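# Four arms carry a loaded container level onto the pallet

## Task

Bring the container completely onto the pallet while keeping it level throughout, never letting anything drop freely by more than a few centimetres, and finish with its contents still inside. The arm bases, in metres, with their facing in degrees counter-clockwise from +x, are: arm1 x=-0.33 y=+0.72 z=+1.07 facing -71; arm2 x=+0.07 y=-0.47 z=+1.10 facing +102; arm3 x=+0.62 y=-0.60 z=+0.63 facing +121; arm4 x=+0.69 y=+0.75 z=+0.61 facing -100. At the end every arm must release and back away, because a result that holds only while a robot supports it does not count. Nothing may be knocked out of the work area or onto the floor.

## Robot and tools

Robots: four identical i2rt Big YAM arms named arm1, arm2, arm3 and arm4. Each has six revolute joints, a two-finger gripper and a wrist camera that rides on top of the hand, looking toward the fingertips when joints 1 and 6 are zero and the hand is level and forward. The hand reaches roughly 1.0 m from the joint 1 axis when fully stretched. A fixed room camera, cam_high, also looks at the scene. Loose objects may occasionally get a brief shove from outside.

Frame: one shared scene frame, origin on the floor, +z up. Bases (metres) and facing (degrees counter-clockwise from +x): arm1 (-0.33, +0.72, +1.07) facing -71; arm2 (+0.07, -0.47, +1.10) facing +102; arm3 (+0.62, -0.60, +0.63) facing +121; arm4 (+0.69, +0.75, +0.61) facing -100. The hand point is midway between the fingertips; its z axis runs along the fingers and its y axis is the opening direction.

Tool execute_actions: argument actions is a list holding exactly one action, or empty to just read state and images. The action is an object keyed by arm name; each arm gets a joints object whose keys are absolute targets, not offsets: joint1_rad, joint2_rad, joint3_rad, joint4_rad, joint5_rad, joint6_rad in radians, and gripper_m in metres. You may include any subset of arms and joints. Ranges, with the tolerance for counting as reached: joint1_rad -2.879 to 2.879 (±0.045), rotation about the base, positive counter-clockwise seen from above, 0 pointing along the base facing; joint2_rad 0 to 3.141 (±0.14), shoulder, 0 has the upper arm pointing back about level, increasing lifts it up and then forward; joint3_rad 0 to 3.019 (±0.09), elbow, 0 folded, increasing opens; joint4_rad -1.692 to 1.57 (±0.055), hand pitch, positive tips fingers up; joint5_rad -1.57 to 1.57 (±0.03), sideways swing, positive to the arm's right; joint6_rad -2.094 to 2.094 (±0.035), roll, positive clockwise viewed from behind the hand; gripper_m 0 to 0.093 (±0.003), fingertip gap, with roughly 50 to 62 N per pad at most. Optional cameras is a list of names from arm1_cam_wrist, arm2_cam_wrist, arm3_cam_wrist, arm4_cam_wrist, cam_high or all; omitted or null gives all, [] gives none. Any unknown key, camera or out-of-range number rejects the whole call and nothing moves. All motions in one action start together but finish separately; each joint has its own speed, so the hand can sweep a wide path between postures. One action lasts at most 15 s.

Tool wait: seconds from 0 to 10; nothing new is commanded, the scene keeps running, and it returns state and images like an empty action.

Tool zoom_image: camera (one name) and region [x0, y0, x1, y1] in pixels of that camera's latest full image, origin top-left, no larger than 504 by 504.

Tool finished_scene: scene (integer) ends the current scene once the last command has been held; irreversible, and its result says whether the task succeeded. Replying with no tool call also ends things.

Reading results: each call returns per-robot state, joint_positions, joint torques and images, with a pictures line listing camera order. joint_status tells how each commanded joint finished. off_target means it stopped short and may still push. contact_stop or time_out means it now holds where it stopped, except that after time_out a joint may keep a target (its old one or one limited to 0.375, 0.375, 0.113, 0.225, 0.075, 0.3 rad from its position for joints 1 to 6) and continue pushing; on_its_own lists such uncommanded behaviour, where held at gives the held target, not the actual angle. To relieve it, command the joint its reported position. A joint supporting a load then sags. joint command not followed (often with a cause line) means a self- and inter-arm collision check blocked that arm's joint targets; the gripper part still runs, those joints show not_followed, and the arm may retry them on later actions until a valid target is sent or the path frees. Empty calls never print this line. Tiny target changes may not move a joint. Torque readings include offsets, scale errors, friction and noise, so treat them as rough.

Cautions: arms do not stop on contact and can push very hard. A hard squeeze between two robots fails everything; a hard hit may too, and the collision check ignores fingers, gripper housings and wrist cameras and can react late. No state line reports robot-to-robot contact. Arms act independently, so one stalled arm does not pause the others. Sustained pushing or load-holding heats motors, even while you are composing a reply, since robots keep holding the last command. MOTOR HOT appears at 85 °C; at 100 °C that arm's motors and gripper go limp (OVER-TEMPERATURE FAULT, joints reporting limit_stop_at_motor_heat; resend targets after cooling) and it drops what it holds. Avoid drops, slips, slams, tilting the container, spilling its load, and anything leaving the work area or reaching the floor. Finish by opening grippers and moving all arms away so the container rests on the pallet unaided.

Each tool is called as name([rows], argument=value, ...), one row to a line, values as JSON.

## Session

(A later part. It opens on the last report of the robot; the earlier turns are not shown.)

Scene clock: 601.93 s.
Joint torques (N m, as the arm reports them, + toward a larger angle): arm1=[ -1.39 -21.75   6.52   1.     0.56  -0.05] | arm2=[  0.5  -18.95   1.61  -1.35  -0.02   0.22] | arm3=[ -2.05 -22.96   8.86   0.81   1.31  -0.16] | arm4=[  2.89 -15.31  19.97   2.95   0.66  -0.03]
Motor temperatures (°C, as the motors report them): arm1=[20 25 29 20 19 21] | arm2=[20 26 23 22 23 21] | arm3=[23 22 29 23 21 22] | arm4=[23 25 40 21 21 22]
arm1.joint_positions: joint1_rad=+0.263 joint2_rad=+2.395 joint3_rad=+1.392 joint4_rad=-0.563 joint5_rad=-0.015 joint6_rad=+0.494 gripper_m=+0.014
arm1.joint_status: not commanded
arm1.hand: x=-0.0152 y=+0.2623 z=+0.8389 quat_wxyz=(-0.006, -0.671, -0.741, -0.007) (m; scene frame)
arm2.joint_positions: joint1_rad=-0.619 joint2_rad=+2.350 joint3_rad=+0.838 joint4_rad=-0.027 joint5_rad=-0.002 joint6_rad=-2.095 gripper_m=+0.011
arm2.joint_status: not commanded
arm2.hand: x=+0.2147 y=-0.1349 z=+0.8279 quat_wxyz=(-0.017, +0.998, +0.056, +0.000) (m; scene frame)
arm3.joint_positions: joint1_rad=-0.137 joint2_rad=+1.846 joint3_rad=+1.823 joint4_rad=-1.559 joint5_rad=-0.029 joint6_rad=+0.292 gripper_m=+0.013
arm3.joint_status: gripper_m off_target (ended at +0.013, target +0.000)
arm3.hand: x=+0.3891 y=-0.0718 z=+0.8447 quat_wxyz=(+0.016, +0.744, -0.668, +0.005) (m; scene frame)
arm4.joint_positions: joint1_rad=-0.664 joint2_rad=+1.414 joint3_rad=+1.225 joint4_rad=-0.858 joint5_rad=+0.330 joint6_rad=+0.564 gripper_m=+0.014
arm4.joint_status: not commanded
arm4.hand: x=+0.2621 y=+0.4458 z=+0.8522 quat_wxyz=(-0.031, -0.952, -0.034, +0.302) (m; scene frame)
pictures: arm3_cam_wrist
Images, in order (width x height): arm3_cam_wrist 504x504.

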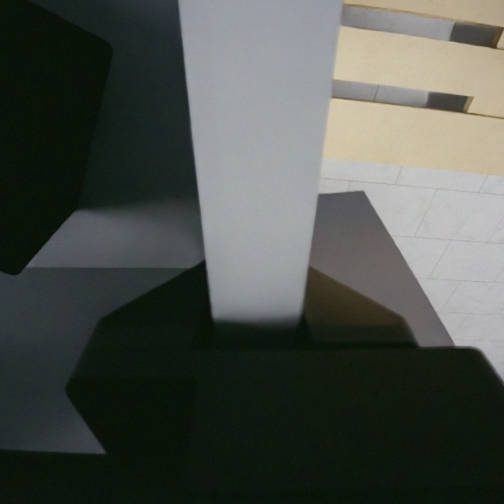

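execute_actions([
  {"arm1":{"joints":{"joint2_rad":2.31,"joint3_rad":1.43}},"arm3":{"joints":{"joint2_rad":1.77,"joint3_rad":1.875,"joint5_rad":-0.015}},"arm2":{"joints":{"joint2_rad":2.34,"joint4_rad":-0.03}},"arm4":{"joints":{"joint2_rad":1.40,"joint3_rad":1.26,"joint4_rad":-0.84}}},
], cameras=[])

execute_actions([
  {"arm4":{"joints":{"gripper_m":0.07}}},
], cameras=["cam_high"])

Scene clock: 609.07 s.
Joint torques (N m, as the arm reports them, + toward a larger angle): arm1=[ -1.07 -29.92   8.01   0.96   0.58  -0.05] | arm2=[  0.61 -14.94   1.6   -0.22   0.06   0.21] | arm3=[ -1.87 -28.09  11.3    0.8    1.    -0.16] | arm4=[  2.87 -12.07  15.79   1.83   0.63  -0.04]
Motor temperatures (°C, as the motors report them): arm1=[20 25 29 20 20 21] | arm2=[20 26 23 22 23 21] | arm3=[23 22 29 23 22 22] | arm4=[23 25 40 21 21 22]
arm1.joint_positions: joint1_rad=+0.263 joint2_rad=+2.392 joint3_rad=+1.392 joint4_rad=-0.561 joint5_rad=-0.014 joint6_rad=+0.495 gripper_m=+0.014
arm1.joint_status: all done
arm1.hand: x=-0.0144 y=+0.2609 z=+0.8407 quat_wxyz=(-0.008, -0.671, -0.741, -0.006) (m; scene frame)
arm2.joint_positions: joint1_rad=-0.619 joint2_rad=+2.350 joint3_rad=+0.838 joint4_rad=-0.027 joint5_rad=-0.004 joint6_rad=-2.095 gripper_m=+0.011
arm2.joint_status: all done
arm2.hand: x=+0.2144 y=-0.1347 z=+0.8279 quat_wxyz=(-0.018, +0.998, +0.056, -0.001) (m; scene frame)
arm3.joint_positions: joint1_rad=-0.138 joint2_rad=+1.844 joint3_rad=+1.823 joint4_rad=-1.558 joint5_rad=-0.037 joint6_rad=+0.291 gripper_m=+0.013
arm3.joint_status: all done
arm3.hand: x=+0.3884 y=-0.0720 z=+0.8457 quat_wxyz=(+0.019, +0.744, -0.668, +0.003) (m; scene frame)
arm4.joint_positions: joint1_rad=-0.664 joint2_rad=+1.418 joint3_rad=+1.221 joint4_rad=-0.858 joint5_rad=+0.330 joint6_rad=+0.564 gripper_m=+0.014
arm4.joint_status: all done
arm4.hand: x=+0.2627 y=+0.4463 z=+0.8482 quat_wxyz=(-0.029, -0.953, -0.034, +0.299) (m; scene frame)
pictures: none
No camera images: the call's "cameras" was empty. Leave "cameras" out to get every camera's image.

Scene clock: 609.73 s.
Joint torques (N m, as the arm reports them, + toward a larger angle): arm1=[ -1.07 -29.58   8.07   0.89   0.31  -0.06] | arm2=[  0.79 -15.14   1.67  -0.13   0.27   0.21] | arm3=[ -1.93 -28.12  11.41   0.55   1.29  -0.16] | arm4=[  2.53 -11.27  15.65   1.86   0.38  -0.05]
Motor temperatures (°C, as the motors report them): arm1=[20 25 29 20 20 21] | arm2=[20 26 23 22 23 21] | arm3=[23 22 29 23 22 22] | arm4=[23 25 40 21 21 22]
arm1.joint_positions: joint1_rad=+0.262 joint2_rad=+2.392 joint3_rad=+1.392 joint4_rad=-0.561 joint5_rad=-0.008 joint6_rad=+0.495 gripper_m=+0.014
arm1.joint_status: not commanded
arm1.hand: x=-0.0156 y=+0.2600 z=+0.8407 quat_wxyz=(-0.007, -0.672, -0.741, -0.003) (m; scene frame)
arm2.joint_positions: joint1_rad=-0.619 joint2_rad=+2.350 joint3_rad=+0.837 joint4_rad=-0.030 joint5_rad=-0.008 joint6_rad=-2.095 gripper_m=+0.011
arm2.joint_status: not commanded
arm2.hand: x=+0.2132 y=-0.1356 z=+0.8279 quat_wxyz=(-0.017, +0.998, +0.056, -0.004) (m; scene frame)
arm3.joint_positions: joint1_rad=-0.139 joint2_rad=+1.844 joint3_rad=+1.823 joint4_rad=-1.555 joint5_rad=-0.045 joint6_rad=+0.289 gripper_m=+0.013
arm3.joint_status: not commanded
arm3.hand: x=+0.3872 y=-0.0719 z=+0.8454 quat_wxyz=(+0.022, +0.744, -0.667, +0.000) (m; scene frame)
arm4.joint_positions: joint1_rad=-0.658 joint2_rad=+1.404 joint3_rad=+1.223 joint4_rad=-0.857 joint5_rad=+0.335 joint6_rad=+0.564 gripper_m=+0.070
arm4.joint_status: all done
arm4.hand: x=+0.2646 y=+0.4450 z=+0.8564 quat_wxyz=(-0.033, -0.951, -0.035, +0.306) (m; scene frame)
pictures: cam_high
Images, in order (width x height): cam_high 504x504.

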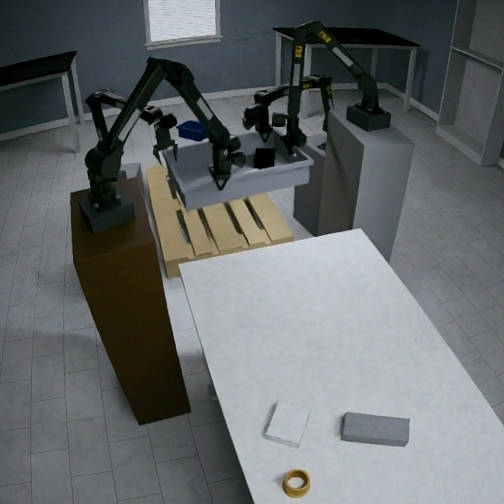

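execute_actions([
  {"arm2":{"joints":{"gripper_m":0.022}},"arm4":{"joints":{"joint1_rad":-0.59,"joint2_rad":1.30,"joint3_rad":1.33,"joint4_rad":-1.055,"joint5_rad":0.355,"joint6_rad":0.61,"gripper_m":0.093}}},
], cameras=["cam_high","arm4_cam_wrist"])

Scene clock: 627.73 s.
Joint torques (N m, as the arm reports them, + toward a larger angle): arm1=[ -1.17 -29.53   8.12   0.91   0.21  -0.06] | arm2=[  0.62 -15.16   1.55  -0.15   0.05   0.19] | arm3=[ -2.17 -27.78  11.38   0.63   1.44  -0.17] | arm4=[ 1.55 -8.13 14.71  0.77  0.33  0.13]
Motor temperatures (°C, as the motors report them): arm1=[20 26 30 20 19 21] | arm2=[20 25 23 22 23 21] | arm3=[23 23 30 23 23 22] | arm4=[23 24 38 21 21 22]
arm1.joint_positions: joint1_rad=+0.262 joint2_rad=+2.392 joint3_rad=+1.392 joint4_rad=-0.561 joint5_rad=-0.005 joint6_rad=+0.495 gripper_m=+0.014
arm1.joint_status: not commanded
arm1.hand: x=-0.0160 y=+0.2597 z=+0.8407 quat_wxyz=(-0.007, -0.672, -0.741, -0.001) (m; scene frame)
arm2.joint_positions: joint1_rad=-0.619 joint2_rad=+2.350 joint3_rad=+0.839 joint4_rad=-0.030 joint5_rad=-0.003 joint6_rad=-2.093 gripper_m=+0.022
arm2.joint_status: all done
arm2.hand: x=+0.2145 y=-0.1348 z=+0.8279 quat_wxyz=(-0.017, +0.998, +0.055, -0.001) (m; scene frame)
arm3.joint_positions: joint1_rad=-0.139 joint2_rad=+1.844 joint3_rad=+1.821 joint4_rad=-1.555 joint5_rad=-0.048 joint6_rad=+0.288 gripper_m=+0.013
arm3.joint_status: not commanded
arm3.hand: x=+0.3868 y=-0.0725 z=+0.8449 quat_wxyz=(+0.024, +0.745, -0.667, +0.000) (m; scene frame)
arm4.joint_positions: joint1_rad=-0.591 joint2_rad=+1.283 joint3_rad=+1.303 joint4_rad=-1.039 joint5_rad=+0.352 joint6_rad=+0.594 gripper_m=+0.093
arm4.joint_status: all done
arm4.hand: x=+0.3101 y=+0.4466 z=+0.9336 quat_wxyz=(-0.047, -0.946, -0.048, +0.316) (m; scene frame)
pictures: arm4_cam_wrist, cam_high
Images, in order (width x height): arm4_cam_wrist 504x504, cam_high 504x504.

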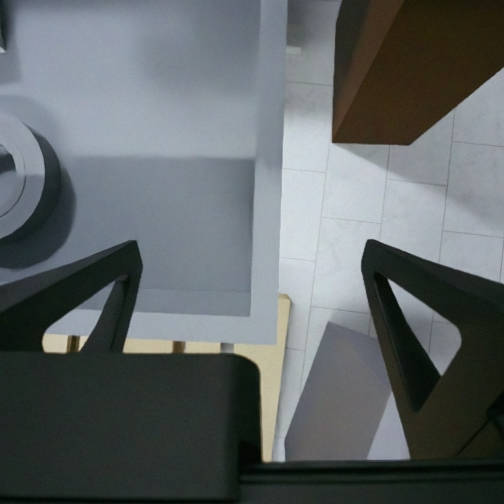

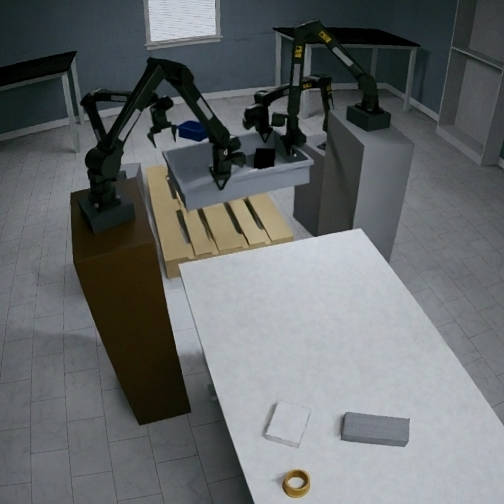

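execute_actions([
  {"arm2":{"joints":{"gripper_m":0.085}},"arm4":{"joints":{"joint1_rad":-0.75,"joint2_rad":1.35,"joint3_rad":1.5,"joint4_rad":-1.6,"joint5_rad":0,"joint6_rad":0.42}}},
], cameras=[])

execute_actions([
  {"arm1":{"joints":{"joint1_rad":0.30,"joint2_rad":2.445,"joint3_rad":1.525,"joint4_rad":-0.554,"joint5_rad":0.035,"joint6_rad":0.53}},"arm3":{"joints":{"joint1_rad":-0.172,"joint2_rad":1.74,"joint3_rad":1.67,"joint4_rad":-1.38,"joint5_rad":-0.065,"joint6_rad":0.25}},"arm2":{"joints":{"joint2_rad":2.21,"joint3_rad":0.80,"joint4_rad":-0.15}}},
], cameras=["cam_high","arm4_cam_wrist"])

Scene clock: 642.80 s.
Joint torques (N m, as the arm reports them, + toward a larger angle): arm1=[ -1.07 -30.16   8.1    0.92   0.2   -0.05] | arm2=[  0.6  -15.09   1.57  -0.11   0.05   0.18] | arm3=[ -1.63 -28.03  11.47   0.66   1.45  -0.15] | arm4=[ 1.94 -9.24 14.42  0.14 -0.3  -0.21]
Motor temperatures (°C, as the motors report them): arm1=[20 27 30 20 19 21] | arm2=[20 25 23 22 23 21] | arm3=[23 23 30 23 23 22] | arm4=[23 23 37 21 21 22]
arm1.joint_positions: joint1_rad=+0.262 joint2_rad=+2.392 joint3_rad=+1.392 joint4_rad=-0.561 joint5_rad=-0.005 joint6_rad=+0.495 gripper_m=+0.014
arm1.joint_status: not commanded
arm1.hand: x=-0.0160 y=+0.2597 z=+0.8407 quat_wxyz=(-0.007, -0.672, -0.741, -0.001) (m; scene frame)
arm2.joint_positions: joint1_rad=-0.619 joint2_rad=+2.350 joint3_rad=+0.839 joint4_rad=-0.030 joint5_rad=-0.003 joint6_rad=-2.093 gripper_m=+0.085
arm2.joint_status: all done
arm2.hand: x=+0.2145 y=-0.1348 z=+0.8279 quat_wxyz=(-0.017, +0.998, +0.055, -0.001) (m; scene frame)
arm3.joint_positions: joint1_rad=-0.139 joint2_rad=+1.844 joint3_rad=+1.821 joint4_rad=-1.555 joint5_rad=-0.048 joint6_rad=+0.288 gripper_m=+0.013
arm3.joint_status: not commanded
arm3.hand: x=+0.3868 y=-0.0725 z=+0.8449 quat_wxyz=(+0.024, +0.745, -0.667, +0.000) (m; scene frame)
arm4.joint_positions: joint1_rad=-0.757 joint2_rad=+1.346 joint3_rad=+1.468 joint4_rad=-1.586 joint5_rad=+0.005 joint6_rad=+0.436 gripper_m=+0.093
arm4.joint_status: all done
arm4.hand: x=+0.3605 y=+0.5114 z=+0.9292 quat_wxyz=(-0.029, -0.994, -0.098, +0.049) (m; scene frame)
pictures: none
No camera images: the call's "cameras" was empty. Leave "cameras" out to get every camera's image.

Scene clock: 644.87 s.
Joint torques (N m, as the arm reports them, + toward a larger angle): arm1=[ -0.08 -30.71   7.72   0.1    0.05  -0.05] | arm2=[  0.61 -13.69   2.07  -0.82   0.05   0.19] | arm3=[ -1.75 -29.71  10.27  -0.21   1.52  -0.26] | arm4=[ 1.92 -8.91 14.41  0.14 -0.3  -0.18]
Motor temperatures (°C, as the motors report them): arm1=[20 27 30 20 19 21] | arm2=[20 25 23 22 23 21] | arm3=[23 24 30 23 23 22] | arm4=[23 23 37 21 21 22]
arm1.joint_positions: joint1_rad=+0.293 joint2_rad=+2.523 joint3_rad=+1.488 joint4_rad=-0.536 joint5_rad=+0.035 joint6_rad=+0.535 gripper_m=+0.014
arm1.joint_status: all done
arm1.hand: x=-0.0016 y=+0.2570 z=+0.7896 quat_wxyz=(+0.003, -0.675, -0.737, +0.017) (m; scene frame)
arm2.joint_positions: joint1_rad=-0.619 joint2_rad=+2.207 joint3_rad=+0.800 joint4_rad=-0.134 joint5_rad=-0.003 joint6_rad=-2.093 gripper_m=+0.085
arm2.joint_status: all done
arm2.hand: x=+0.2169 y=-0.1309 z=+0.8748 quat_wxyz=(-0.017, +0.998, +0.055, -0.001) (m; scene frame)
arm3.joint_positions: joint1_rad=-0.165 joint2_rad=+1.838 joint3_rad=+1.631 joint4_rad=-1.367 joint5_rad=-0.101 joint6_rad=+0.269 gripper_m=+0.013
arm3.joint_status: joint5_rad time_out (moved -0.052 of -0.017); the others done
arm3.on_its_own: joint5_rad reads -0.101 and still pushes toward -0.065 since a time_out
arm3.hand: x=+0.3961 y=-0.0794 z=+0.7768 quat_wxyz=(+0.047, +0.742, -0.669, -0.014) (m; scene frame)
arm4.joint_positions: joint1_rad=-0.757 joint2_rad=+1.346 joint3_rad=+1.468 joint4_rad=-1.586 joint5_rad=+0.005 joint6_rad=+0.436 gripper_m=+0.093
arm4.joint_status: not commanded
arm4.hand: x=+0.3605 y=+0.5114 z=+0.9292 quat_wxyz=(-0.029, -0.994, -0.098, +0.049) (m; scene frame)
pictures: arm4_cam_wrist, cam_high
Images, in order (width x height): arm4_cam_wrist 504x504, cam_high 504x504.

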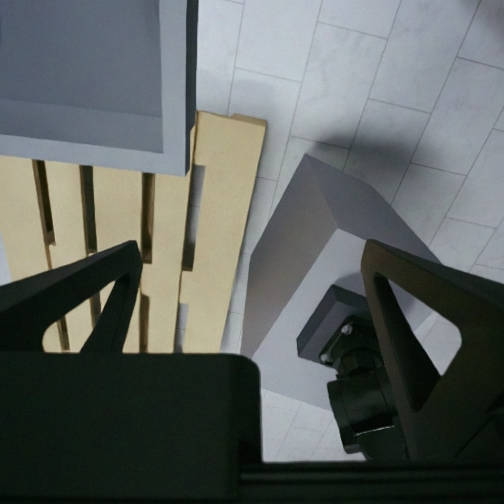

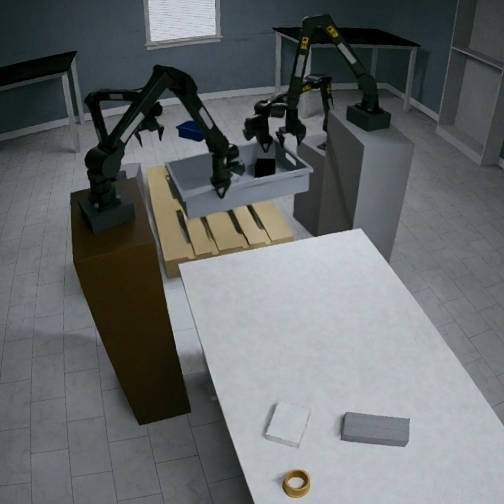

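execute_actions([
  {"arm1":{"joints":{"joint1_rad":0.35,"joint2_rad":2.665,"joint3_rad":1.755,"joint4_rad":-0.55,"joint6_rad":0.585}},"arm3":{"joints":{"joint1_rad":-0.242,"joint2_rad":1.775,"joint3_rad":1.49,"joint4_rad":-1.172,"joint6_rad":0.185}},"arm2":{"joints":{"joint1_rad":-0.45,"joint2_rad":1.7,"joint3_rad":0.72,"joint4_rad":-0.6}}},
], cameras=["cam_high"])

Scene clock: 661.03 s.
Joint torques (N m, as the arm reports them, + toward a larger angle): arm1=[ -0.46 -32.22   7.9    0.17   0.04  -0.17] | arm2=[-0.73 -9.9   6.51 -0.82 -0.03  0.18] | arm3=[ -1.62 -27.05  10.23   0.51   1.4   -0.28] | arm4=[ 1.93 -8.95 14.41  0.15 -0.3  -0.18]
Motor temperatures (°C, as the motors report them): arm1=[20 27 30 20 19 21] | arm2=[20 25 23 22 23 21] | arm3=[23 24 30 23 24 22] | arm4=[23 23 36 21 20 22]
arm1.joint_positions: joint1_rad=+0.353 joint2_rad=+2.741 joint3_rad=+1.717 joint4_rad=-0.533 joint5_rad=+0.035 joint6_rad=+0.601 gripper_m=+0.014
arm1.joint_status: all done
arm1.hand: x=+0.0475 y=+0.2505 z=+0.7126 quat_wxyz=(-0.006, -0.677, -0.736, +0.018) (m; scene frame)
arm2.joint_positions: joint1_rad=-0.442 joint2_rad=+1.690 joint3_rad=+0.716 joint4_rad=-0.584 joint5_rad=-0.001 joint6_rad=-2.092 gripper_m=+0.085
arm2.joint_status: all done
arm2.hand: x=+0.1531 y=-0.1290 z=+1.0404 quat_wxyz=(-0.010, +0.990, +0.142, -0.005) (m; scene frame)
arm3.joint_positions: joint1_rad=-0.240 joint2_rad=+1.851 joint3_rad=+1.443 joint4_rad=-1.172 joint5_rad=-0.098 joint6_rad=+0.201 gripper_m=+0.013
arm3.joint_status: all done
arm3.on_its_own: joint5_rad reads -0.098 and still pushes toward -0.065 since a time_out
arm3.hand: x=+0.4421 y=-0.0840 z=+0.7022 quat_wxyz=(+0.045, +0.739, -0.672, -0.014) (m; scene frame)
arm4.joint_positions: joint1_rad=-0.757 joint2_rad=+1.346 joint3_rad=+1.468 joint4_rad=-1.586 joint5_rad=+0.005 joint6_rad=+0.436 gripper_m=+0.093
arm4.joint_status: not commanded
arm4.hand: x=+0.3605 y=+0.5114 z=+0.9292 quat_wxyz=(-0.029, -0.994, -0.098, +0.049) (m; scene frame)
pictures: cam_high
Images, in order (width x height): cam_high 504x504.

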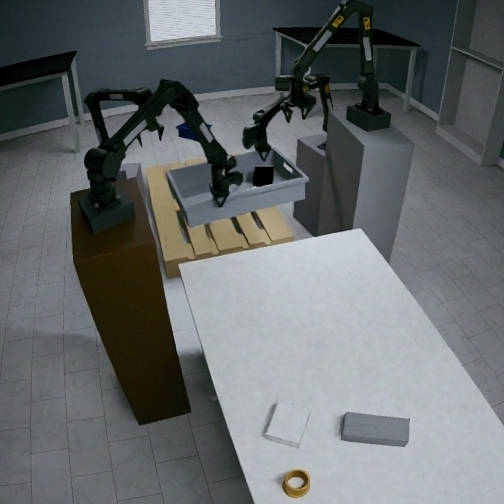

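execute_actions([
  {"arm4":{"joints":{"joint1_rad":-0.84,"joint2_rad":2.09,"joint3_rad":2.14,"joint4_rad":-1.588,"joint6_rad":0.46}},"arm2":{"joints":{"joint1_rad":0,"joint2_rad":0.6,"joint3_rad":0.7,"joint4_rad":-0.8,"joint6_rad":0}}},
], cameras=["cam_high","arm4_cam_wrist"])

Scene clock: 669.47 s.
Joint torques (N m, as the arm reports them, + toward a larger angle): arm1=[ -0.86 -32.01   7.89   0.11   0.03  -0.16] | arm2=[-0.2  -0.16 11.61  0.56  0.03  0.19] | arm3=[ -1.74 -27.27  10.12   0.35   1.37  -0.24] | arm4=[  1.42 -19.01  14.8    0.38  -0.21   0.13]
Motor temperatures (°C, as the motors report them): arm1=[20 28 30 20 19 21] | arm2=[20 25 23 22 23 21] | arm3=[23 24 30 23 24 22] | arm4=[23 23 37 21 20 22]
arm1.joint_positions: joint1_rad=+0.353 joint2_rad=+2.741 joint3_rad=+1.717 joint4_rad=-0.533 joint5_rad=+0.035 joint6_rad=+0.601 gripper_m=+0.014
arm1.joint_status: not commanded
arm1.hand: x=+0.0475 y=+0.2505 z=+0.7126 quat_wxyz=(-0.006, -0.677, -0.736, +0.018) (m; scene frame)
arm2.joint_positions: joint1_rad=-0.001 joint2_rad=+0.601 joint3_rad=+0.708 joint4_rad=-0.780 joint5_rad=-0.001 joint6_rad=-0.014 gripper_m=+0.085
arm2.joint_status: all done
arm2.hand: x=+0.0103 y=-0.1599 z=+1.3938 quat_wxyz=(-0.274, +0.700, -0.564, -0.341) (m; scene frame)
arm3.joint_positions: joint1_rad=-0.240 joint2_rad=+1.851 joint3_rad=+1.443 joint4_rad=-1.172 joint5_rad=-0.098 joint6_rad=+0.201 gripper_m=+0.013
arm3.joint_status: not commanded
arm3.on_its_own: joint5_rad reads -0.098 and still pushes toward -0.065 since a time_out
arm3.hand: x=+0.4421 y=-0.0840 z=+0.7022 quat_wxyz=(+0.045, +0.739, -0.672, -0.014) (m; scene frame)
arm4.joint_positions: joint1_rad=-0.839 joint2_rad=+2.090 joint3_rad=+2.103 joint4_rad=-1.586 joint5_rad=+0.003 joint6_rad=+0.444 gripper_m=+0.093
arm4.joint_status: all done
arm4.hand: x=+0.1360 y=+0.4115 z=+0.7988 quat_wxyz=(-0.003, -0.999, -0.053, +0.002) (m; scene frame)
pictures: arm4_cam_wrist, cam_high
Images, in order (width x height): arm4_cam_wrist 504x504, cam_high 504x504.

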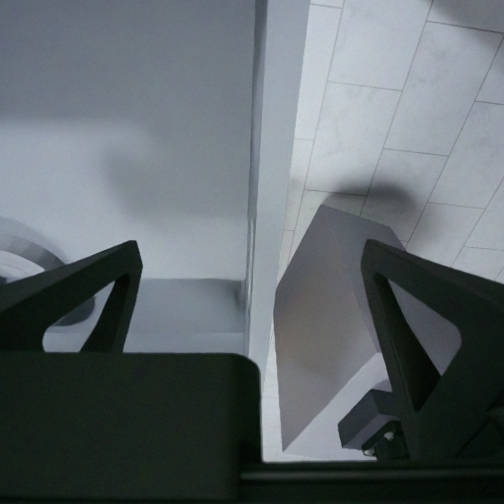

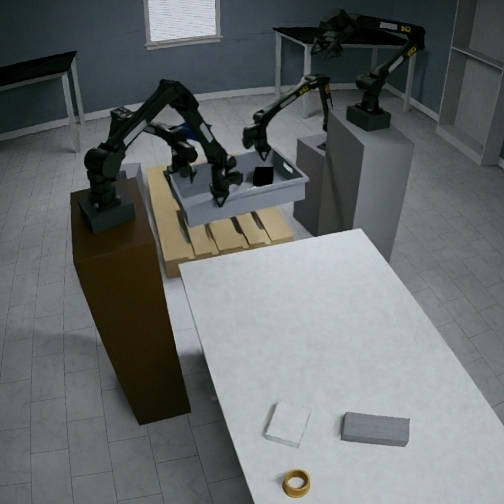

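execute_actions([
  {"arm4":{"joints":{"joint1_rad":-0.865,"joint3_rad":2.02,"joint4_rad":-1.50}}},
], cameras=[])

execute_actions([
  {"arm4":{"joints":{"joint2_rad":2.115,"joint3_rad":1.885,"joint4_rad":-1.33}}},
], cameras=["arm4_cam_wrist"])

execute_actions([
  {"arm4":{"joints":{"gripper_m":0}}},
], cameras=["arm4_cam_wrist"])

Scene clock: 676.87 s.
Joint torques (N m, as the arm reports them, + toward a larger angle): arm1=[ -0.88 -31.99   7.86   0.12   0.04  -0.15] | arm2=[-0.18 -0.06 11.59  0.57  0.03  0.19] | arm3=[ -1.65 -27.1   10.15   0.45   1.41  -0.26] | arm4=[  0.72 -18.45  11.38   0.98  -0.21   0.13]
Motor temperatures (°C, as the motors report them): arm1=[20 28 30 20 19 21] | arm2=[20 25 24 22 23 21] | arm3=[23 24 30 23 24 22] | arm4=[23 24 36 21 20 22]
arm1.joint_positions: joint1_rad=+0.353 joint2_rad=+2.741 joint3_rad=+1.717 joint4_rad=-0.533 joint5_rad=+0.035 joint6_rad=+0.601 gripper_m=+0.014
arm1.joint_status: not commanded
arm1.hand: x=+0.0475 y=+0.2505 z=+0.7126 quat_wxyz=(-0.006, -0.677, -0.736, +0.018) (m; scene frame)
arm2.joint_positions: joint1_rad=-0.001 joint2_rad=+0.601 joint3_rad=+0.708 joint4_rad=-0.780 joint5_rad=-0.001 joint6_rad=-0.013 gripper_m=+0.085
arm2.joint_status: not commanded
arm2.hand: x=+0.0103 y=-0.1599 z=+1.3938 quat_wxyz=(-0.274, +0.700, -0.564, -0.341) (m; scene frame)
arm3.joint_positions: joint1_rad=-0.240 joint2_rad=+1.851 joint3_rad=+1.443 joint4_rad=-1.172 joint5_rad=-0.098 joint6_rad=+0.201 gripper_m=+0.013
arm3.joint_status: not commanded
arm3.on_its_own: joint5_rad reads -0.098 and still pushes toward -0.065 since a time_out
arm3.hand: x=+0.4421 y=-0.0840 z=+0.7022 quat_wxyz=(+0.045, +0.739, -0.672, -0.014) (m; scene frame)
arm4.joint_positions: joint1_rad=-0.855 joint2_rad=+2.082 joint3_rad=+2.016 joint4_rad=-1.515 joint5_rad=+0.003 joint6_rad=+0.444 gripper_m=+0.093
arm4.joint_status: all done
arm4.hand: x=+0.1350 y=+0.4229 z=+0.7704 quat_wxyz=(-0.001, -0.999, -0.045, -0.002) (m; scene frame)
pictures: none
No camera images: the call's "cameras" was empty. Leave "cameras" out to get every camera's image.

Scene clock: 677.80 s.
Joint torques (N m, as the arm reports them, + toward a larger angle): arm1=[ -0.77 -31.99   7.9    0.14   0.04  -0.16] | arm2=[-0.18 -0.04 11.59  0.58  0.03  0.19] | arm3=[ -1.41 -27.03  10.22   0.48   1.41  -0.29] | arm4=[  0.7  -18.31  11.09   1.11  -0.21   0.13]
Motor temperatures (°C, as the motors report them): arm1=[20 28 30 20 19 21] | arm2=[20 25 24 22 23 21] | arm3=[23 24 30 23 24 22] | arm4=[23 24 36 21 20 22]
arm1.joint_positions: joint1_rad=+0.353 joint2_rad=+2.741 joint3_rad=+1.717 joint4_rad=-0.533 joint5_rad=+0.035 joint6_rad=+0.601 gripper_m=+0.014
arm1.joint_status: not commanded
arm1.hand: x=+0.0475 y=+0.2505 z=+0.7126 quat_wxyz=(-0.006, -0.677, -0.736, +0.018) (m; scene frame)
arm2.joint_positions: joint1_rad=-0.001 joint2_rad=+0.601 joint3_rad=+0.708 joint4_rad=-0.780 joint5_rad=-0.001 joint6_rad=-0.013 gripper_m=+0.085
arm2.joint_status: not commanded
arm2.hand: x=+0.0103 y=-0.1599 z=+1.3938 quat_wxyz=(-0.274, +0.700, -0.564, -0.341) (m; scene frame)
arm3.joint_positions: joint1_rad=-0.240 joint2_rad=+1.851 joint3_rad=+1.443 joint4_rad=-1.172 joint5_rad=-0.098 joint6_rad=+0.201 gripper_m=+0.013
arm3.joint_status: not commanded
arm3.on_its_own: joint5_rad reads -0.098 and still pushes toward -0.065 since a time_out
arm3.hand: x=+0.4421 y=-0.0840 z=+0.7022 quat_wxyz=(+0.045, +0.739, -0.672, -0.014) (m; scene frame)
arm4.joint_positions: joint1_rad=-0.855 joint2_rad=+2.099 joint3_rad=+1.881 joint4_rad=-1.345 joint5_rad=+0.003 joint6_rad=+0.444 gripper_m=+0.093
arm4.joint_status: all done
arm4.hand: x=+0.1336 y=+0.4216 z=+0.7092 quat_wxyz=(-0.005, -0.999, -0.045, +0.006) (m; scene frame)
pictures: arm4_cam_wrist
Images, in order (width x height): arm4_cam_wrist 504x504.

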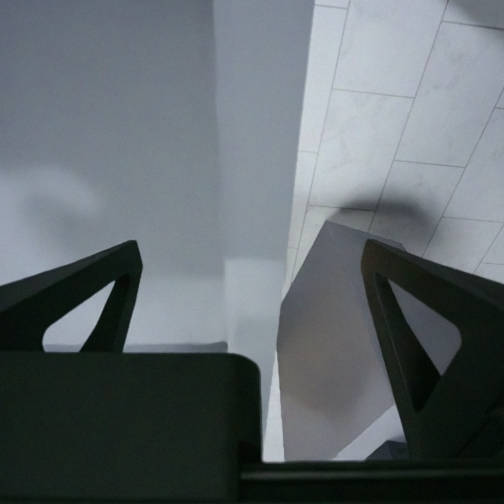

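Scene clock: 678.53 s.
Joint torques (N m, as the arm reports them, + toward a larger angle): arm1=[ -1.4  -32.08   7.89   0.07   0.07  -0.12] | arm2=[-0.18 -0.08 11.59  0.58  0.03  0.19] | arm3=[ -2.1  -26.95  10.28   0.34   1.33  -0.25] | arm4=[  0.74 -18.49  11.22   0.92   0.44   0.03]
Motor temperatures (°C, as the motors report them): arm1=[20 28 30 20 19 21] | arm2=[20 25 25 22 23 21] | arm3=[23 24 30 23 24 22] | arm4=[23 24 36 21 20 22]
arm1.joint_positions: joint1_rad=+0.352 joint2_rad=+2.741 joint3_rad=+1.717 joint4_rad=-0.534 joint5_rad=+0.035 joint6_rad=+0.599 gripper_m=+0.014
arm1.joint_status: not commanded
arm1.hand: x=+0.0471 y=+0.2505 z=+0.7126 quat_wxyz=(-0.005, -0.677, -0.736, +0.018) (m; scene frame)
arm2.joint_positions: joint1_rad=-0.001 joint2_rad=+0.601 joint3_rad=+0.708 joint4_rad=-0.780 joint5_rad=-0.001 joint6_rad=-0.013 gripper_m=+0.085
arm2.joint_status: not commanded
arm2.hand: x=+0.0103 y=-0.1599 z=+1.3938 quat_wxyz=(-0.274, +0.700, -0.564, -0.341) (m; scene frame)
arm3.joint_positions: joint1_rad=-0.240 joint2_rad=+1.851 joint3_rad=+1.443 joint4_rad=-1.171 joint5_rad=-0.097 joint6_rad=+0.201 gripper_m=+0.013
arm3.joint_status: not commanded
arm3.on_its_own: joint5_rad reads -0.097 and still pushes toward -0.065 since a time_out
arm3.hand: x=+0.4423 y=-0.0838 z=+0.7021 quat_wxyz=(+0.044, +0.739, -0.672, -0.014) (m; scene frame)
arm4.joint_positions: joint1_rad=-0.858 joint2_rad=+2.099 joint3_rad=+1.881 joint4_rad=-1.343 joint5_rad=-0.012 joint6_rad=+0.454 gripper_m=+0.014
arm4.joint_status: gripper_m off_target (ended at +0.014, target +0.000)
arm4.hand: x=+0.1334 y=+0.4209 z=+0.7093 quat_wxyz=(-0.012, -0.999, -0.039, +0.004) (m; scene frame)
pictures: arm4_cam_wrist
Images, in order (width x height): arm4_cam_wrist 504x504.

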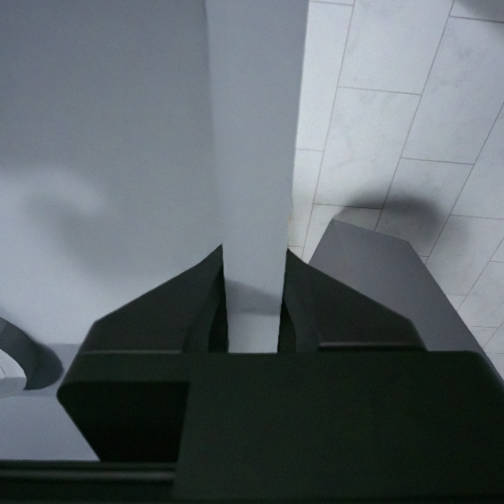

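execute_actions(actions=[])

Scene clock: 702.37 s.
Joint torques (N m, as the arm reports them, + toward a larger angle): arm1=[ -0.82 -31.98   7.86   0.19   0.08  -0.15] | arm2=[-0.17 -0.08 11.58  0.56  0.03  0.19] | arm3=[ -1.82 -26.89  10.21   0.28   1.34  -0.26] | arm4=[  0.92 -17.97  11.13   0.92   0.44   0.02]
Motor temperatures (°C, as the motors report them): arm1=[20 29 30 20 19 21] | arm2=[20 24 26 22 23 21] | arm3=[23 24 30 23 24 22] | arm4=[23 25 35 21 20 22]
arm1.joint_positions: joint1_rad=+0.352 joint2_rad=+2.741 joint3_rad=+1.717 joint4_rad=-0.534 joint5_rad=+0.035 joint6_rad=+0.599 gripper_m=+0.014
arm1.joint_status: not commanded
arm1.hand: x=+0.0471 y=+0.2505 z=+0.7126 quat_wxyz=(-0.005, -0.677, -0.736, +0.018) (m; scene frame)
arm2.joint_positions: joint1_rad=-0.001 joint2_rad=+0.601 joint3_rad=+0.708 joint4_rad=-0.780 joint5_rad=-0.001 joint6_rad=-0.013 gripper_m=+0.085
arm2.joint_status: not commanded
arm2.hand: x=+0.0103 y=-0.1599 z=+1.3938 quat_wxyz=(-0.274, +0.700, -0.564, -0.341) (m; scene frame)
arm3.joint_positions: joint1_rad=-0.240 joint2_rad=+1.851 joint3_rad=+1.443 joint4_rad=-1.171 joint5_rad=-0.097 joint6_rad=+0.201 gripper_m=+0.013
arm3.joint_status: not commanded
arm3.on_its_own: joint5_rad reads -0.097 and still pushes toward -0.065 since a time_out
arm3.hand: x=+0.4423 y=-0.0838 z=+0.7021 quat_wxyz=(+0.044, +0.739, -0.672, -0.014) (m; scene frame)
arm4.joint_positions: joint1_rad=-0.858 joint2_rad=+2.099 joint3_rad=+1.881 joint4_rad=-1.343 joint5_rad=-0.012 joint6_rad=+0.455 gripper_m=+0.014
arm4.joint_status: gripper_m off_target (ended at +0.014, target +0.000)
arm4.hand: x=+0.1334 y=+0.4209 z=+0.7093 quat_wxyz=(-0.012, -0.999, -0.038, +0.004) (m; scene frame)
pictures: arm1_cam_wrist, arm2_cam_wrist, arm3_cam_wrist, arm4_cam_wrist, cam_high
Images, in order (width x height): arm1_cam_wrist 504x504, arm2_cam_wrist 504x504, arm3_cam_wrist 504x504, arm4_cam_wrist 504x504, cam_high 504x504.

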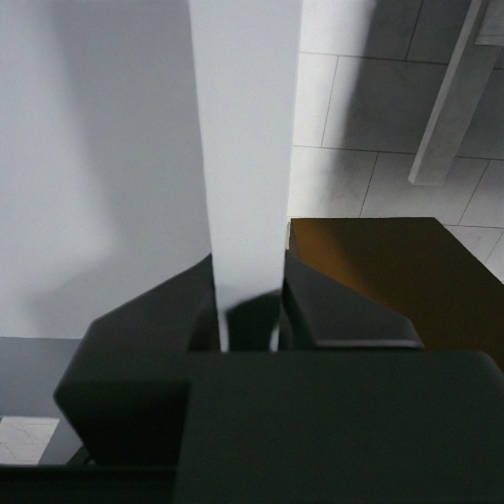

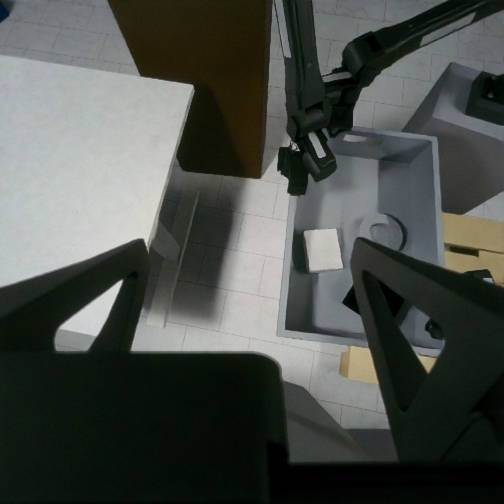

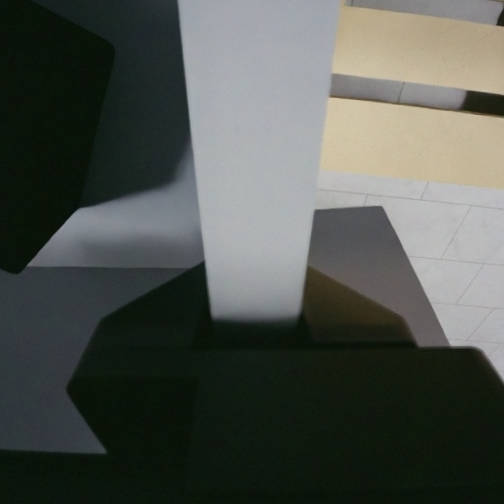

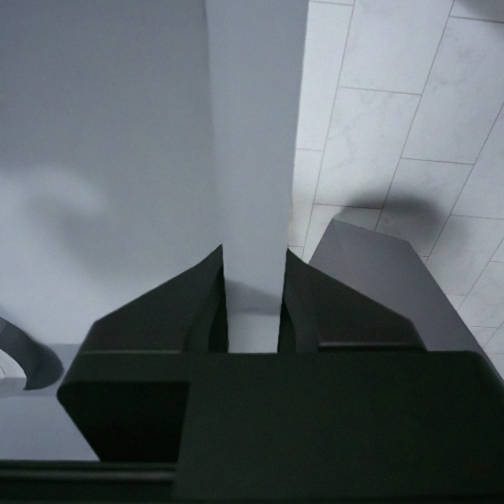

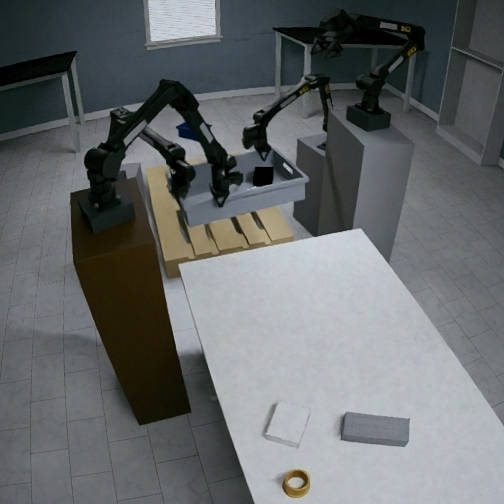

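execute_actions([
  {"arm4":{"joints":{"joint2_rad":2.03,"joint3_rad":1.92,"joint4_rad":-1.34}},"arm1":{"joints":{"joint2_rad":2.73,"joint3_rad":1.73}}},
], cameras=[])

Scene clock: 710.60 s.
Joint torques (N m, as the arm reports them, + toward a larger angle): arm1=[ -0.68 -26.27   5.86   0.13   0.23  -0.15] | arm2=[-0.15 -0.09 11.58  0.56  0.03  0.19] | arm3=[ -1.68 -27.24  10.26   0.26   1.23  -0.24] | arm4=[  0.82 -22.99  14.75   0.6    0.44   0.02]
Motor temperatures (°C, as the motors report them): arm1=[20 29 30 20 19 21] | arm2=[20 24 26 22 23 21] | arm3=[23 24 30 23 24 22] | arm4=[23 25 34 21 20 22]
arm1.joint_positions: joint1_rad=+0.352 joint2_rad=+2.744 joint3_rad=+1.717 joint4_rad=-0.534 joint5_rad=+0.031 joint6_rad=+0.599 gripper_m=+0.014
arm1.joint_status: all done
arm1.hand: x=+0.0468 y=+0.2519 z=+0.7110 quat_wxyz=(-0.004, -0.677, -0.736, +0.016) (m; scene frame)
arm2.joint_positions: joint1_rad=-0.001 joint2_rad=+0.601 joint3_rad=+0.708 joint4_rad=-0.780 joint5_rad=-0.001 joint6_rad=-0.013 gripper_m=+0.085
arm2.joint_status: not commanded
arm2.hand: x=+0.0103 y=-0.1599 z=+1.3938 quat_wxyz=(-0.274, +0.700, -0.564, -0.341) (m; scene frame)
arm3.joint_positions: joint1_rad=-0.240 joint2_rad=+1.851 joint3_rad=+1.443 joint4_rad=-1.169 joint5_rad=-0.093 joint6_rad=+0.201 gripper_m=+0.012
arm3.joint_status: not commanded
arm3.hand: x=+0.4427 y=-0.0832 z=+0.7020 quat_wxyz=(+0.042, +0.739, -0.672, -0.014) (m; scene frame)
arm4.joint_positions: joint1_rad=-0.858 joint2_rad=+2.093 joint3_rad=+1.881 joint4_rad=-1.343 joint5_rad=-0.012 joint6_rad=+0.455 gripper_m=+0.014
arm4.joint_status: all done
arm4.hand: x=+0.1332 y=+0.4208 z=+0.7131 quat_wxyz=(-0.013, -0.999, -0.038, +0.007) (m; scene frame)
pictures: none
No camera images: the call's "cameras" was empty. Leave "cameras" out to get every camera's image.

execute_actions([
  {"arm1":{"joints":{"gripper_m":0.024}}},
], cameras=["arm1_cam_wrist","cam_high"])

Scene clock: 715.13 s.
Joint torques (N m, as the arm reports them, + toward a larger angle): arm1=[ -1.12 -25.58   5.91   0.28   0.19  -0.12] | arm2=[-0.1  -0.13 11.57  0.57  0.03  0.19] | arm3=[ -1.32 -27.19  10.26  -0.01  -0.72  -0.21] | arm4=[  0.91 -22.66  15.59   0.62   0.46   0.02]
Motor temperatures (°C, as the motors report them): arm1=[20 28 30 20 19 21] | arm2=[20 24 26 22 23 21] | arm3=[23 24 30 23 24 22] | arm4=[23 25 35 21 20 22]
arm1.joint_positions: joint1_rad=+0.352 joint2_rad=+2.741 joint3_rad=+1.717 joint4_rad=-0.538 joint5_rad=+0.031 joint6_rad=+0.596 gripper_m=+0.024
arm1.joint_status: all done
arm1.hand: x=+0.0472 y=+0.2512 z=+0.7130 quat_wxyz=(-0.004, -0.676, -0.737, +0.016) (m; scene frame)
arm2.joint_positions: joint1_rad=-0.001 joint2_rad=+0.601 joint3_rad=+0.708 joint4_rad=-0.780 joint5_rad=-0.001 joint6_rad=-0.013 gripper_m=+0.085
arm2.joint_status: not commanded
arm2.hand: x=+0.0103 y=-0.1599 z=+1.3938 quat_wxyz=(-0.274, +0.700, -0.564, -0.341) (m; scene frame)
arm3.joint_positions: joint1_rad=-0.240 joint2_rad=+1.852 joint3_rad=+1.443 joint4_rad=-1.164 joint5_rad=-0.049 joint6_rad=+0.195 gripper_m=+0.012
arm3.joint_status: not commanded
arm3.hand: x=+0.4502 y=-0.0798 z=+0.7012 quat_wxyz=(+0.022, +0.742, -0.670, -0.005) (m; scene frame)
arm4.joint_positions: joint1_rad=-0.858 joint2_rad=+2.094 joint3_rad=+1.872 joint4_rad=-1.344 joint5_rad=-0.012 joint6_rad=+0.455 gripper_m=+0.014
arm4.joint_status: not commanded
arm4.hand: x=+0.1363 y=+0.4225 z=+0.7090 quat_wxyz=(-0.011, -0.999, -0.038, +0.001) (m; scene frame)
pictures: arm1_cam_wrist, cam_high
Images, in order (width x height): arm1_cam_wrist 504x504, cam_high 504x504.

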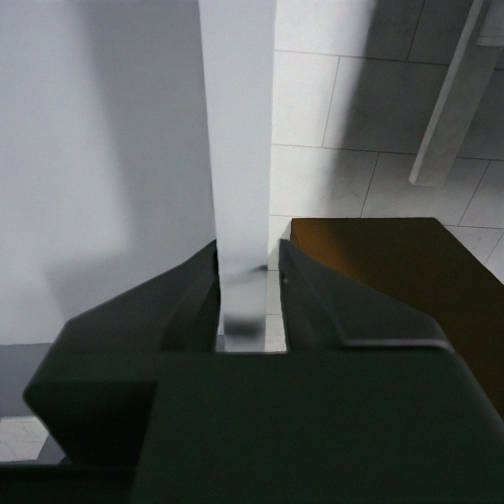

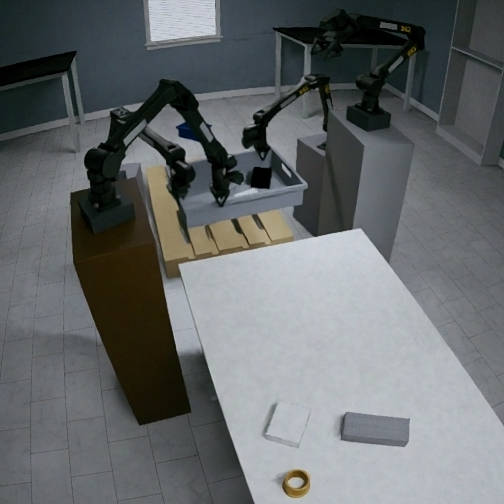

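execute_actions([
  {"arm1":{"joints":{"gripper_m":0.07}},"arm3":{"joints":{"joint5_rad":-0.078}}},
], cameras=["arm1_cam_wrist","cam_high"])

Scene clock: 719.70 s.
Joint torques (N m, as the arm reports them, + toward a larger angle): arm1=[ -0.91 -25.96   5.88   0.27   0.2   -0.12] | arm2=[-0.16 -0.08 11.59  0.56  0.04  0.19] | arm3=[ -1.51 -27.28  10.33   0.03  -0.98  -0.22] | arm4=[  0.91 -23.04  15.65   0.6    0.45   0.02]
Motor temperatures (°C, as the motors report them): arm1=[20 28 30 20 19 21] | arm2=[20 24 26 22 23 21] | arm3=[23 24 30 23 24 22] | arm4=[23 26 36 21 20 22]
arm1.joint_positions: joint1_rad=+0.352 joint2_rad=+2.741 joint3_rad=+1.717 joint4_rad=-0.538 joint5_rad=+0.031 joint6_rad=+0.596 gripper_m=+0.070
arm1.joint_status: all done
arm1.hand: x=+0.0472 y=+0.2512 z=+0.7130 quat_wxyz=(-0.004, -0.676, -0.737, +0.016) (m; scene frame)
arm2.joint_positions: joint1_rad=-0.001 joint2_rad=+0.601 joint3_rad=+0.708 joint4_rad=-0.780 joint5_rad=-0.001 joint6_rad=-0.013 gripper_m=+0.085
arm2.joint_status: not commanded
arm2.hand: x=+0.0103 y=-0.1599 z=+1.3938 quat_wxyz=(-0.274, +0.700, -0.564, -0.341) (m; scene frame)
arm3.joint_positions: joint1_rad=-0.240 joint2_rad=+1.852 joint3_rad=+1.443 joint4_rad=-1.164 joint5_rad=-0.055 joint6_rad=+0.195 gripper_m=+0.012
arm3.joint_status: all done
arm3.hand: x=+0.4491 y=-0.0802 z=+0.7012 quat_wxyz=(+0.025, +0.742, -0.670, -0.006) (m; scene frame)
arm4.joint_positions: joint1_rad=-0.858 joint2_rad=+2.094 joint3_rad=+1.872 joint4_rad=-1.344 joint5_rad=-0.012 joint6_rad=+0.455 gripper_m=+0.014
arm4.joint_status: not commanded
arm4.hand: x=+0.1363 y=+0.4225 z=+0.7090 quat_wxyz=(-0.011, -0.999, -0.038, +0.001) (m; scene frame)
pictures: arm1_cam_wrist, cam_high
Images, in order (width x height): arm1_cam_wrist 504x504, cam_high 504x504.

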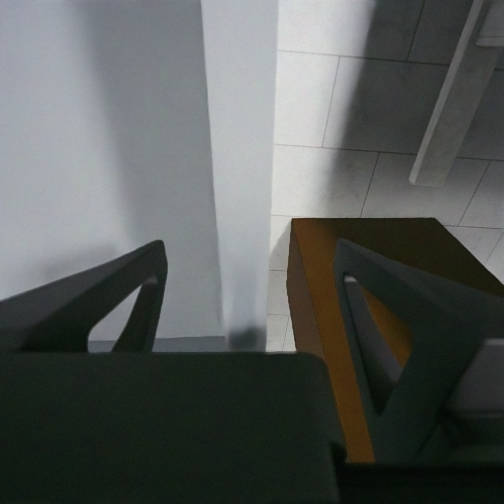

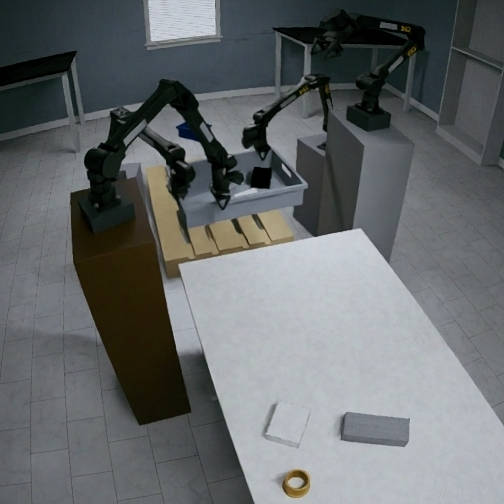

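execute_actions([
  {"arm1":{"joints":{"joint2_rad":2.62,"joint3_rad":1.66,"joint4_rad":-0.575}}},
], cameras=[])

execute_actions([
  {"arm1":{"joints":{"joint2_rad":2.43,"joint3_rad":1.57,"joint4_rad":-0.675}}},
], cameras=["arm1_cam_wrist","cam_high"])

Scene clock: 729.03 s.
Joint torques (N m, as the arm reports them, + toward a larger angle): arm1=[ -0.88 -24.57   5.79   0.47   0.19  -0.12] | arm2=[-0.13 -0.07 11.58  0.57  0.03  0.19] | arm3=[ -1.29 -26.99  10.26   0.    -0.97  -0.19] | arm4=[  0.95 -23.    15.64   0.6    0.46   0.02]
Motor temperatures (°C, as the motors report them): arm1=[20 28 29 20 19 21] | arm2=[20 24 27 22 23 21] | arm3=[23 24 30 23 24 22] | arm4=[23 26 37 21 20 22]
arm1.joint_positions: joint1_rad=+0.352 joint2_rad=+2.609 joint3_rad=+1.656 joint4_rad=-0.567 joint5_rad=+0.031 joint6_rad=+0.596 gripper_m=+0.070
arm1.joint_status: all done
arm1.hand: x=+0.0586 y=+0.2372 z=+0.7768 quat_wxyz=(-0.024, -0.676, -0.736, +0.019) (m; scene frame)
arm2.joint_positions: joint1_rad=-0.001 joint2_rad=+0.601 joint3_rad=+0.708 joint4_rad=-0.780 joint5_rad=-0.001 joint6_rad=-0.013 gripper_m=+0.085
arm2.joint_status: not commanded
arm2.hand: x=+0.0103 y=-0.1599 z=+1.3938 quat_wxyz=(-0.274, +0.700, -0.564, -0.341) (m; scene frame)
arm3.joint_positions: joint1_rad=-0.240 joint2_rad=+1.852 joint3_rad=+1.443 joint4_rad=-1.164 joint5_rad=-0.055 joint6_rad=+0.195 gripper_m=+0.012
arm3.joint_status: not commanded
arm3.hand: x=+0.4491 y=-0.0802 z=+0.7012 quat_wxyz=(+0.025, +0.742, -0.670, -0.006) (m; scene frame)
arm4.joint_positions: joint1_rad=-0.858 joint2_rad=+2.094 joint3_rad=+1.872 joint4_rad=-1.344 joint5_rad=-0.012 joint6_rad=+0.455 gripper_m=+0.014
arm4.joint_status: not commanded
arm4.hand: x=+0.1363 y=+0.4225 z=+0.7090 quat_wxyz=(-0.011, -0.999, -0.038, +0.001) (m; scene frame)
pictures: none
No camera images: the call's "cameras" was empty. Leave "cameras" out to get every camera's image.

Scene clock: 730.17 s.
Joint torques (N m, as the arm reports them, + toward a larger angle): arm1=[ -0.97 -22.7    7.06   0.49   0.19  -0.12] | arm2=[-0.19 -0.06 11.6   0.57  0.03  0.19] | arm3=[ -1.58 -27.2   10.24   0.04  -0.97  -0.21] | arm4=[  0.93 -23.01  15.65   0.6    0.46   0.02]
Motor temperatures (°C, as the motors report them): arm1=[20 28 29 20 19 21] | arm2=[20 24 27 22 23 21] | arm3=[23 24 30 23 24 22] | arm4=[23 26 37 21 20 22]
arm1.joint_positions: joint1_rad=+0.352 joint2_rad=+2.409 joint3_rad=+1.558 joint4_rad=-0.667 joint5_rad=+0.031 joint6_rad=+0.596 gripper_m=+0.070
arm1.joint_status: all done
arm1.hand: x=+0.0566 y=+0.2395 z=+0.8699 quat_wxyz=(-0.025, -0.676, -0.736, +0.019) (m; scene frame)
arm2.joint_positions: joint1_rad=-0.001 joint2_rad=+0.601 joint3_rad=+0.708 joint4_rad=-0.780 joint5_rad=-0.001 joint6_rad=-0.013 gripper_m=+0.085
arm2.joint_status: not commanded
arm2.hand: x=+0.0103 y=-0.1599 z=+1.3938 quat_wxyz=(-0.274, +0.700, -0.564, -0.341) (m; scene frame)
arm3.joint_positions: joint1_rad=-0.240 joint2_rad=+1.852 joint3_rad=+1.443 joint4_rad=-1.164 joint5_rad=-0.055 joint6_rad=+0.195 gripper_m=+0.012
arm3.joint_status: not commanded
arm3.hand: x=+0.4491 y=-0.0802 z=+0.7012 quat_wxyz=(+0.025, +0.742, -0.670, -0.006) (m; scene frame)
arm4.joint_positions: joint1_rad=-0.858 joint2_rad=+2.094 joint3_rad=+1.872 joint4_rad=-1.344 joint5_rad=-0.012 joint6_rad=+0.455 gripper_m=+0.014
arm4.joint_status: not commanded
arm4.hand: x=+0.1363 y=+0.4225 z=+0.7090 quat_wxyz=(-0.011, -0.999, -0.038, +0.001) (m; scene frame)
pictures: arm1_cam_wrist, cam_high
Images, in order (width x height): arm1_cam_wrist 504x504, cam_high 504x504.

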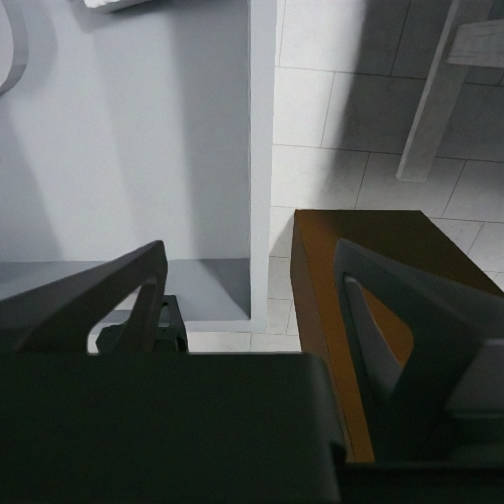

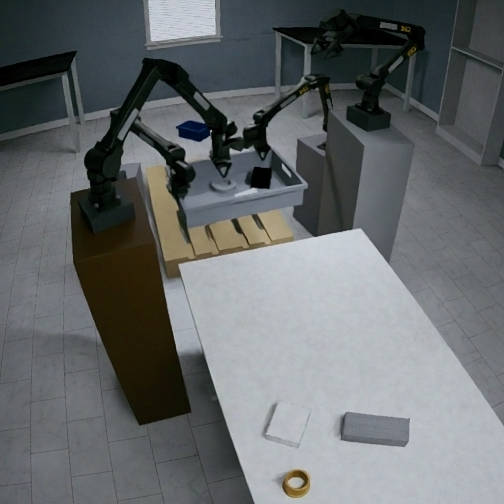

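execute_actions([
  {"arm1":{"joints":{"joint1_rad":0.0,"joint2_rad":2.0,"joint3_rad":1.3,"joint4_rad":-0.8}},"arm3":{"joints":{"joint1_rad":-0.35,"joint2_rad":1.797,"joint3_rad":1.34,"joint4_rad":-1.017,"joint6_rad":0.096}},"arm4":{"joints":{"joint1_rad":-0.786,"joint2_rad":1.953,"joint3_rad":1.62,"joint4_rad":-1.127,"joint6_rad":0.538}}},
], cameras=[])

execute_actions([
  {"arm1":{"joints":{"joint1_rad":-0.3,"joint2_rad":1.6,"joint3_rad":1.0,"joint4_rad":-0.9}},"arm3":{"joints":{"joint1_rad":-0.459,"joint2_rad":1.857,"joint3_rad":1.233,"joint4_rad":-0.866,"joint6_rad":-0.002}},"arm4":{"joints":{"joint1_rad":-0.71,"joint2_rad":1.927,"joint3_rad":1.387,"joint4_rad":-0.931,"joint6_rad":0.625}}},
], cameras=["cam_high"])

Scene clock: 788.23 s.
Joint torques (N m, as the arm reports them, + toward a larger angle): arm1=[ -0.47 -19.17   6.95   0.53  -0.01  -0.1 ] | arm2=[-0.14 -0.1  11.58  0.55  0.03  0.19] | arm3=[ -0.94 -26.66   9.93   0.06  -1.18  -0.07] | arm4=[  0.77 -22.65  14.35   0.47   0.65  -0.08]
Motor temperatures (°C, as the motors report them): arm1=[20 27 30 20 19 21] | arm2=[20 23 27 22 23 21] | arm3=[23 25 30 23 24 22] | arm4=[23 27 38 21 20 22]
arm1.joint_positions: joint1_rad=-0.001 joint2_rad=+1.983 joint3_rad=+1.303 joint4_rad=-0.791 joint5_rad=+0.037 joint6_rad=+0.594 gripper_m=+0.070
arm1.joint_status: all done
arm1.hand: x=-0.1525 y=+0.1900 z=+1.0343 quat_wxyz=(-0.043, -0.794, -0.606, +0.033) (m; scene frame)
arm2.joint_positions: joint1_rad=-0.001 joint2_rad=+0.601 joint3_rad=+0.708 joint4_rad=-0.780 joint5_rad=-0.001 joint6_rad=-0.013 gripper_m=+0.085
arm2.joint_status: not commanded
arm2.hand: x=+0.0103 y=-0.1599 z=+1.3938 quat_wxyz=(-0.274, +0.700, -0.564, -0.341) (m; scene frame)
arm3.joint_positions: joint1_rad=-0.357 joint2_rad=+1.873 joint3_rad=+1.288 joint4_rad=-1.008 joint5_rad=-0.051 joint6_rad=+0.088 gripper_m=+0.012
arm3.joint_status: all done
arm3.hand: x=+0.5169 y=-0.0938 z=+0.6394 quat_wxyz=(+0.028, +0.738, -0.674, +0.000) (m; scene frame)
arm4.joint_positions: joint1_rad=-0.777 joint2_rad=+2.034 joint3_rad=+1.576 joint4_rad=-1.128 joint5_rad=-0.016 joint6_rad=+0.544 gripper_m=+0.014
arm4.joint_status: all done
arm4.hand: x=+0.2079 y=+0.4080 z=+0.6385 quat_wxyz=(-0.007, -0.999, -0.034, -0.009) (m; scene frame)
pictures: none
No camera images: the call's "cameras" was empty. Leave "cameras" out to get every camera's image.

Scene clock: 789.47 s.
Joint torques (N m, as the arm reports them, + toward a larger angle): arm1=[  0.79 -12.4    7.34   0.54   0.02  -0.1 ] | arm2=[-0.21 -0.13 11.58  0.57  0.03  0.19] | arm3=[ -0.74 -25.8    8.25  -0.15  -1.13  -0.14] | arm4=[  0.88 -20.24  13.3    0.43   0.72  -0.16]
Motor temperatures (°C, as the motors report them): arm1=[20 27 30 20 19 21] | arm2=[20 23 27 22 23 21] | arm3=[23 25 30 23 24 22] | arm4=[23 27 37 21 20 22]
arm1.joint_positions: joint1_rad=-0.309 joint2_rad=+1.583 joint3_rad=+1.003 joint4_rad=-0.890 joint5_rad=+0.036 joint6_rad=+0.594 gripper_m=+0.070
arm1.joint_status: all done
arm1.hand: x=-0.3241 y=+0.2811 z=+1.1228 quat_wxyz=(-0.038, -0.877, -0.477, +0.038) (m; scene frame)
arm2.joint_positions: joint1_rad=-0.001 joint2_rad=+0.601 joint3_rad=+0.708 joint4_rad=-0.780 joint5_rad=-0.001 joint6_rad=-0.013 gripper_m=+0.085
arm2.joint_status: not commanded
arm2.hand: x=+0.0103 y=-0.1599 z=+1.3938 quat_wxyz=(-0.274, +0.700, -0.564, -0.341) (m; scene frame)
arm3.joint_positions: joint1_rad=-0.465 joint2_rad=+1.929 joint3_rad=+1.192 joint4_rad=-0.854 joint5_rad=-0.053 joint6_rad=+0.000 gripper_m=+0.012
arm3.joint_status: all done
arm3.hand: x=+0.5729 y=-0.1030 z=+0.5834 quat_wxyz=(+0.027, +0.732, -0.681, -0.003) (m; scene frame)
arm4.joint_positions: joint1_rad=-0.699 joint2_rad=+1.992 joint3_rad=+1.343 joint4_rad=-0.931 joint5_rad=-0.017 joint6_rad=+0.642 gripper_m=+0.014
arm4.joint_status: all done
arm4.hand: x=+0.2747 y=+0.4027 z=+0.5851 quat_wxyz=(-0.008, -1.000, -0.024, -0.007) (m; scene frame)
pictures: cam_high
Images, in order (width x height): cam_high 504x504.

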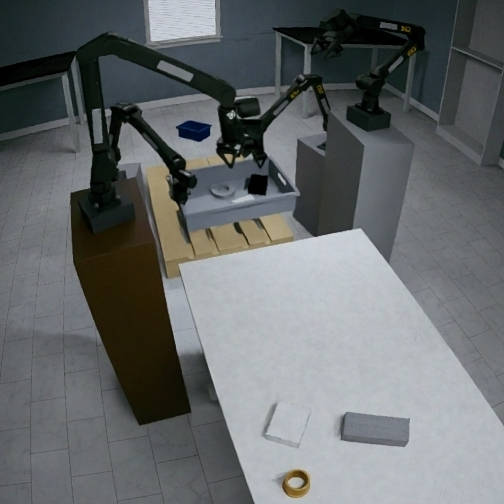

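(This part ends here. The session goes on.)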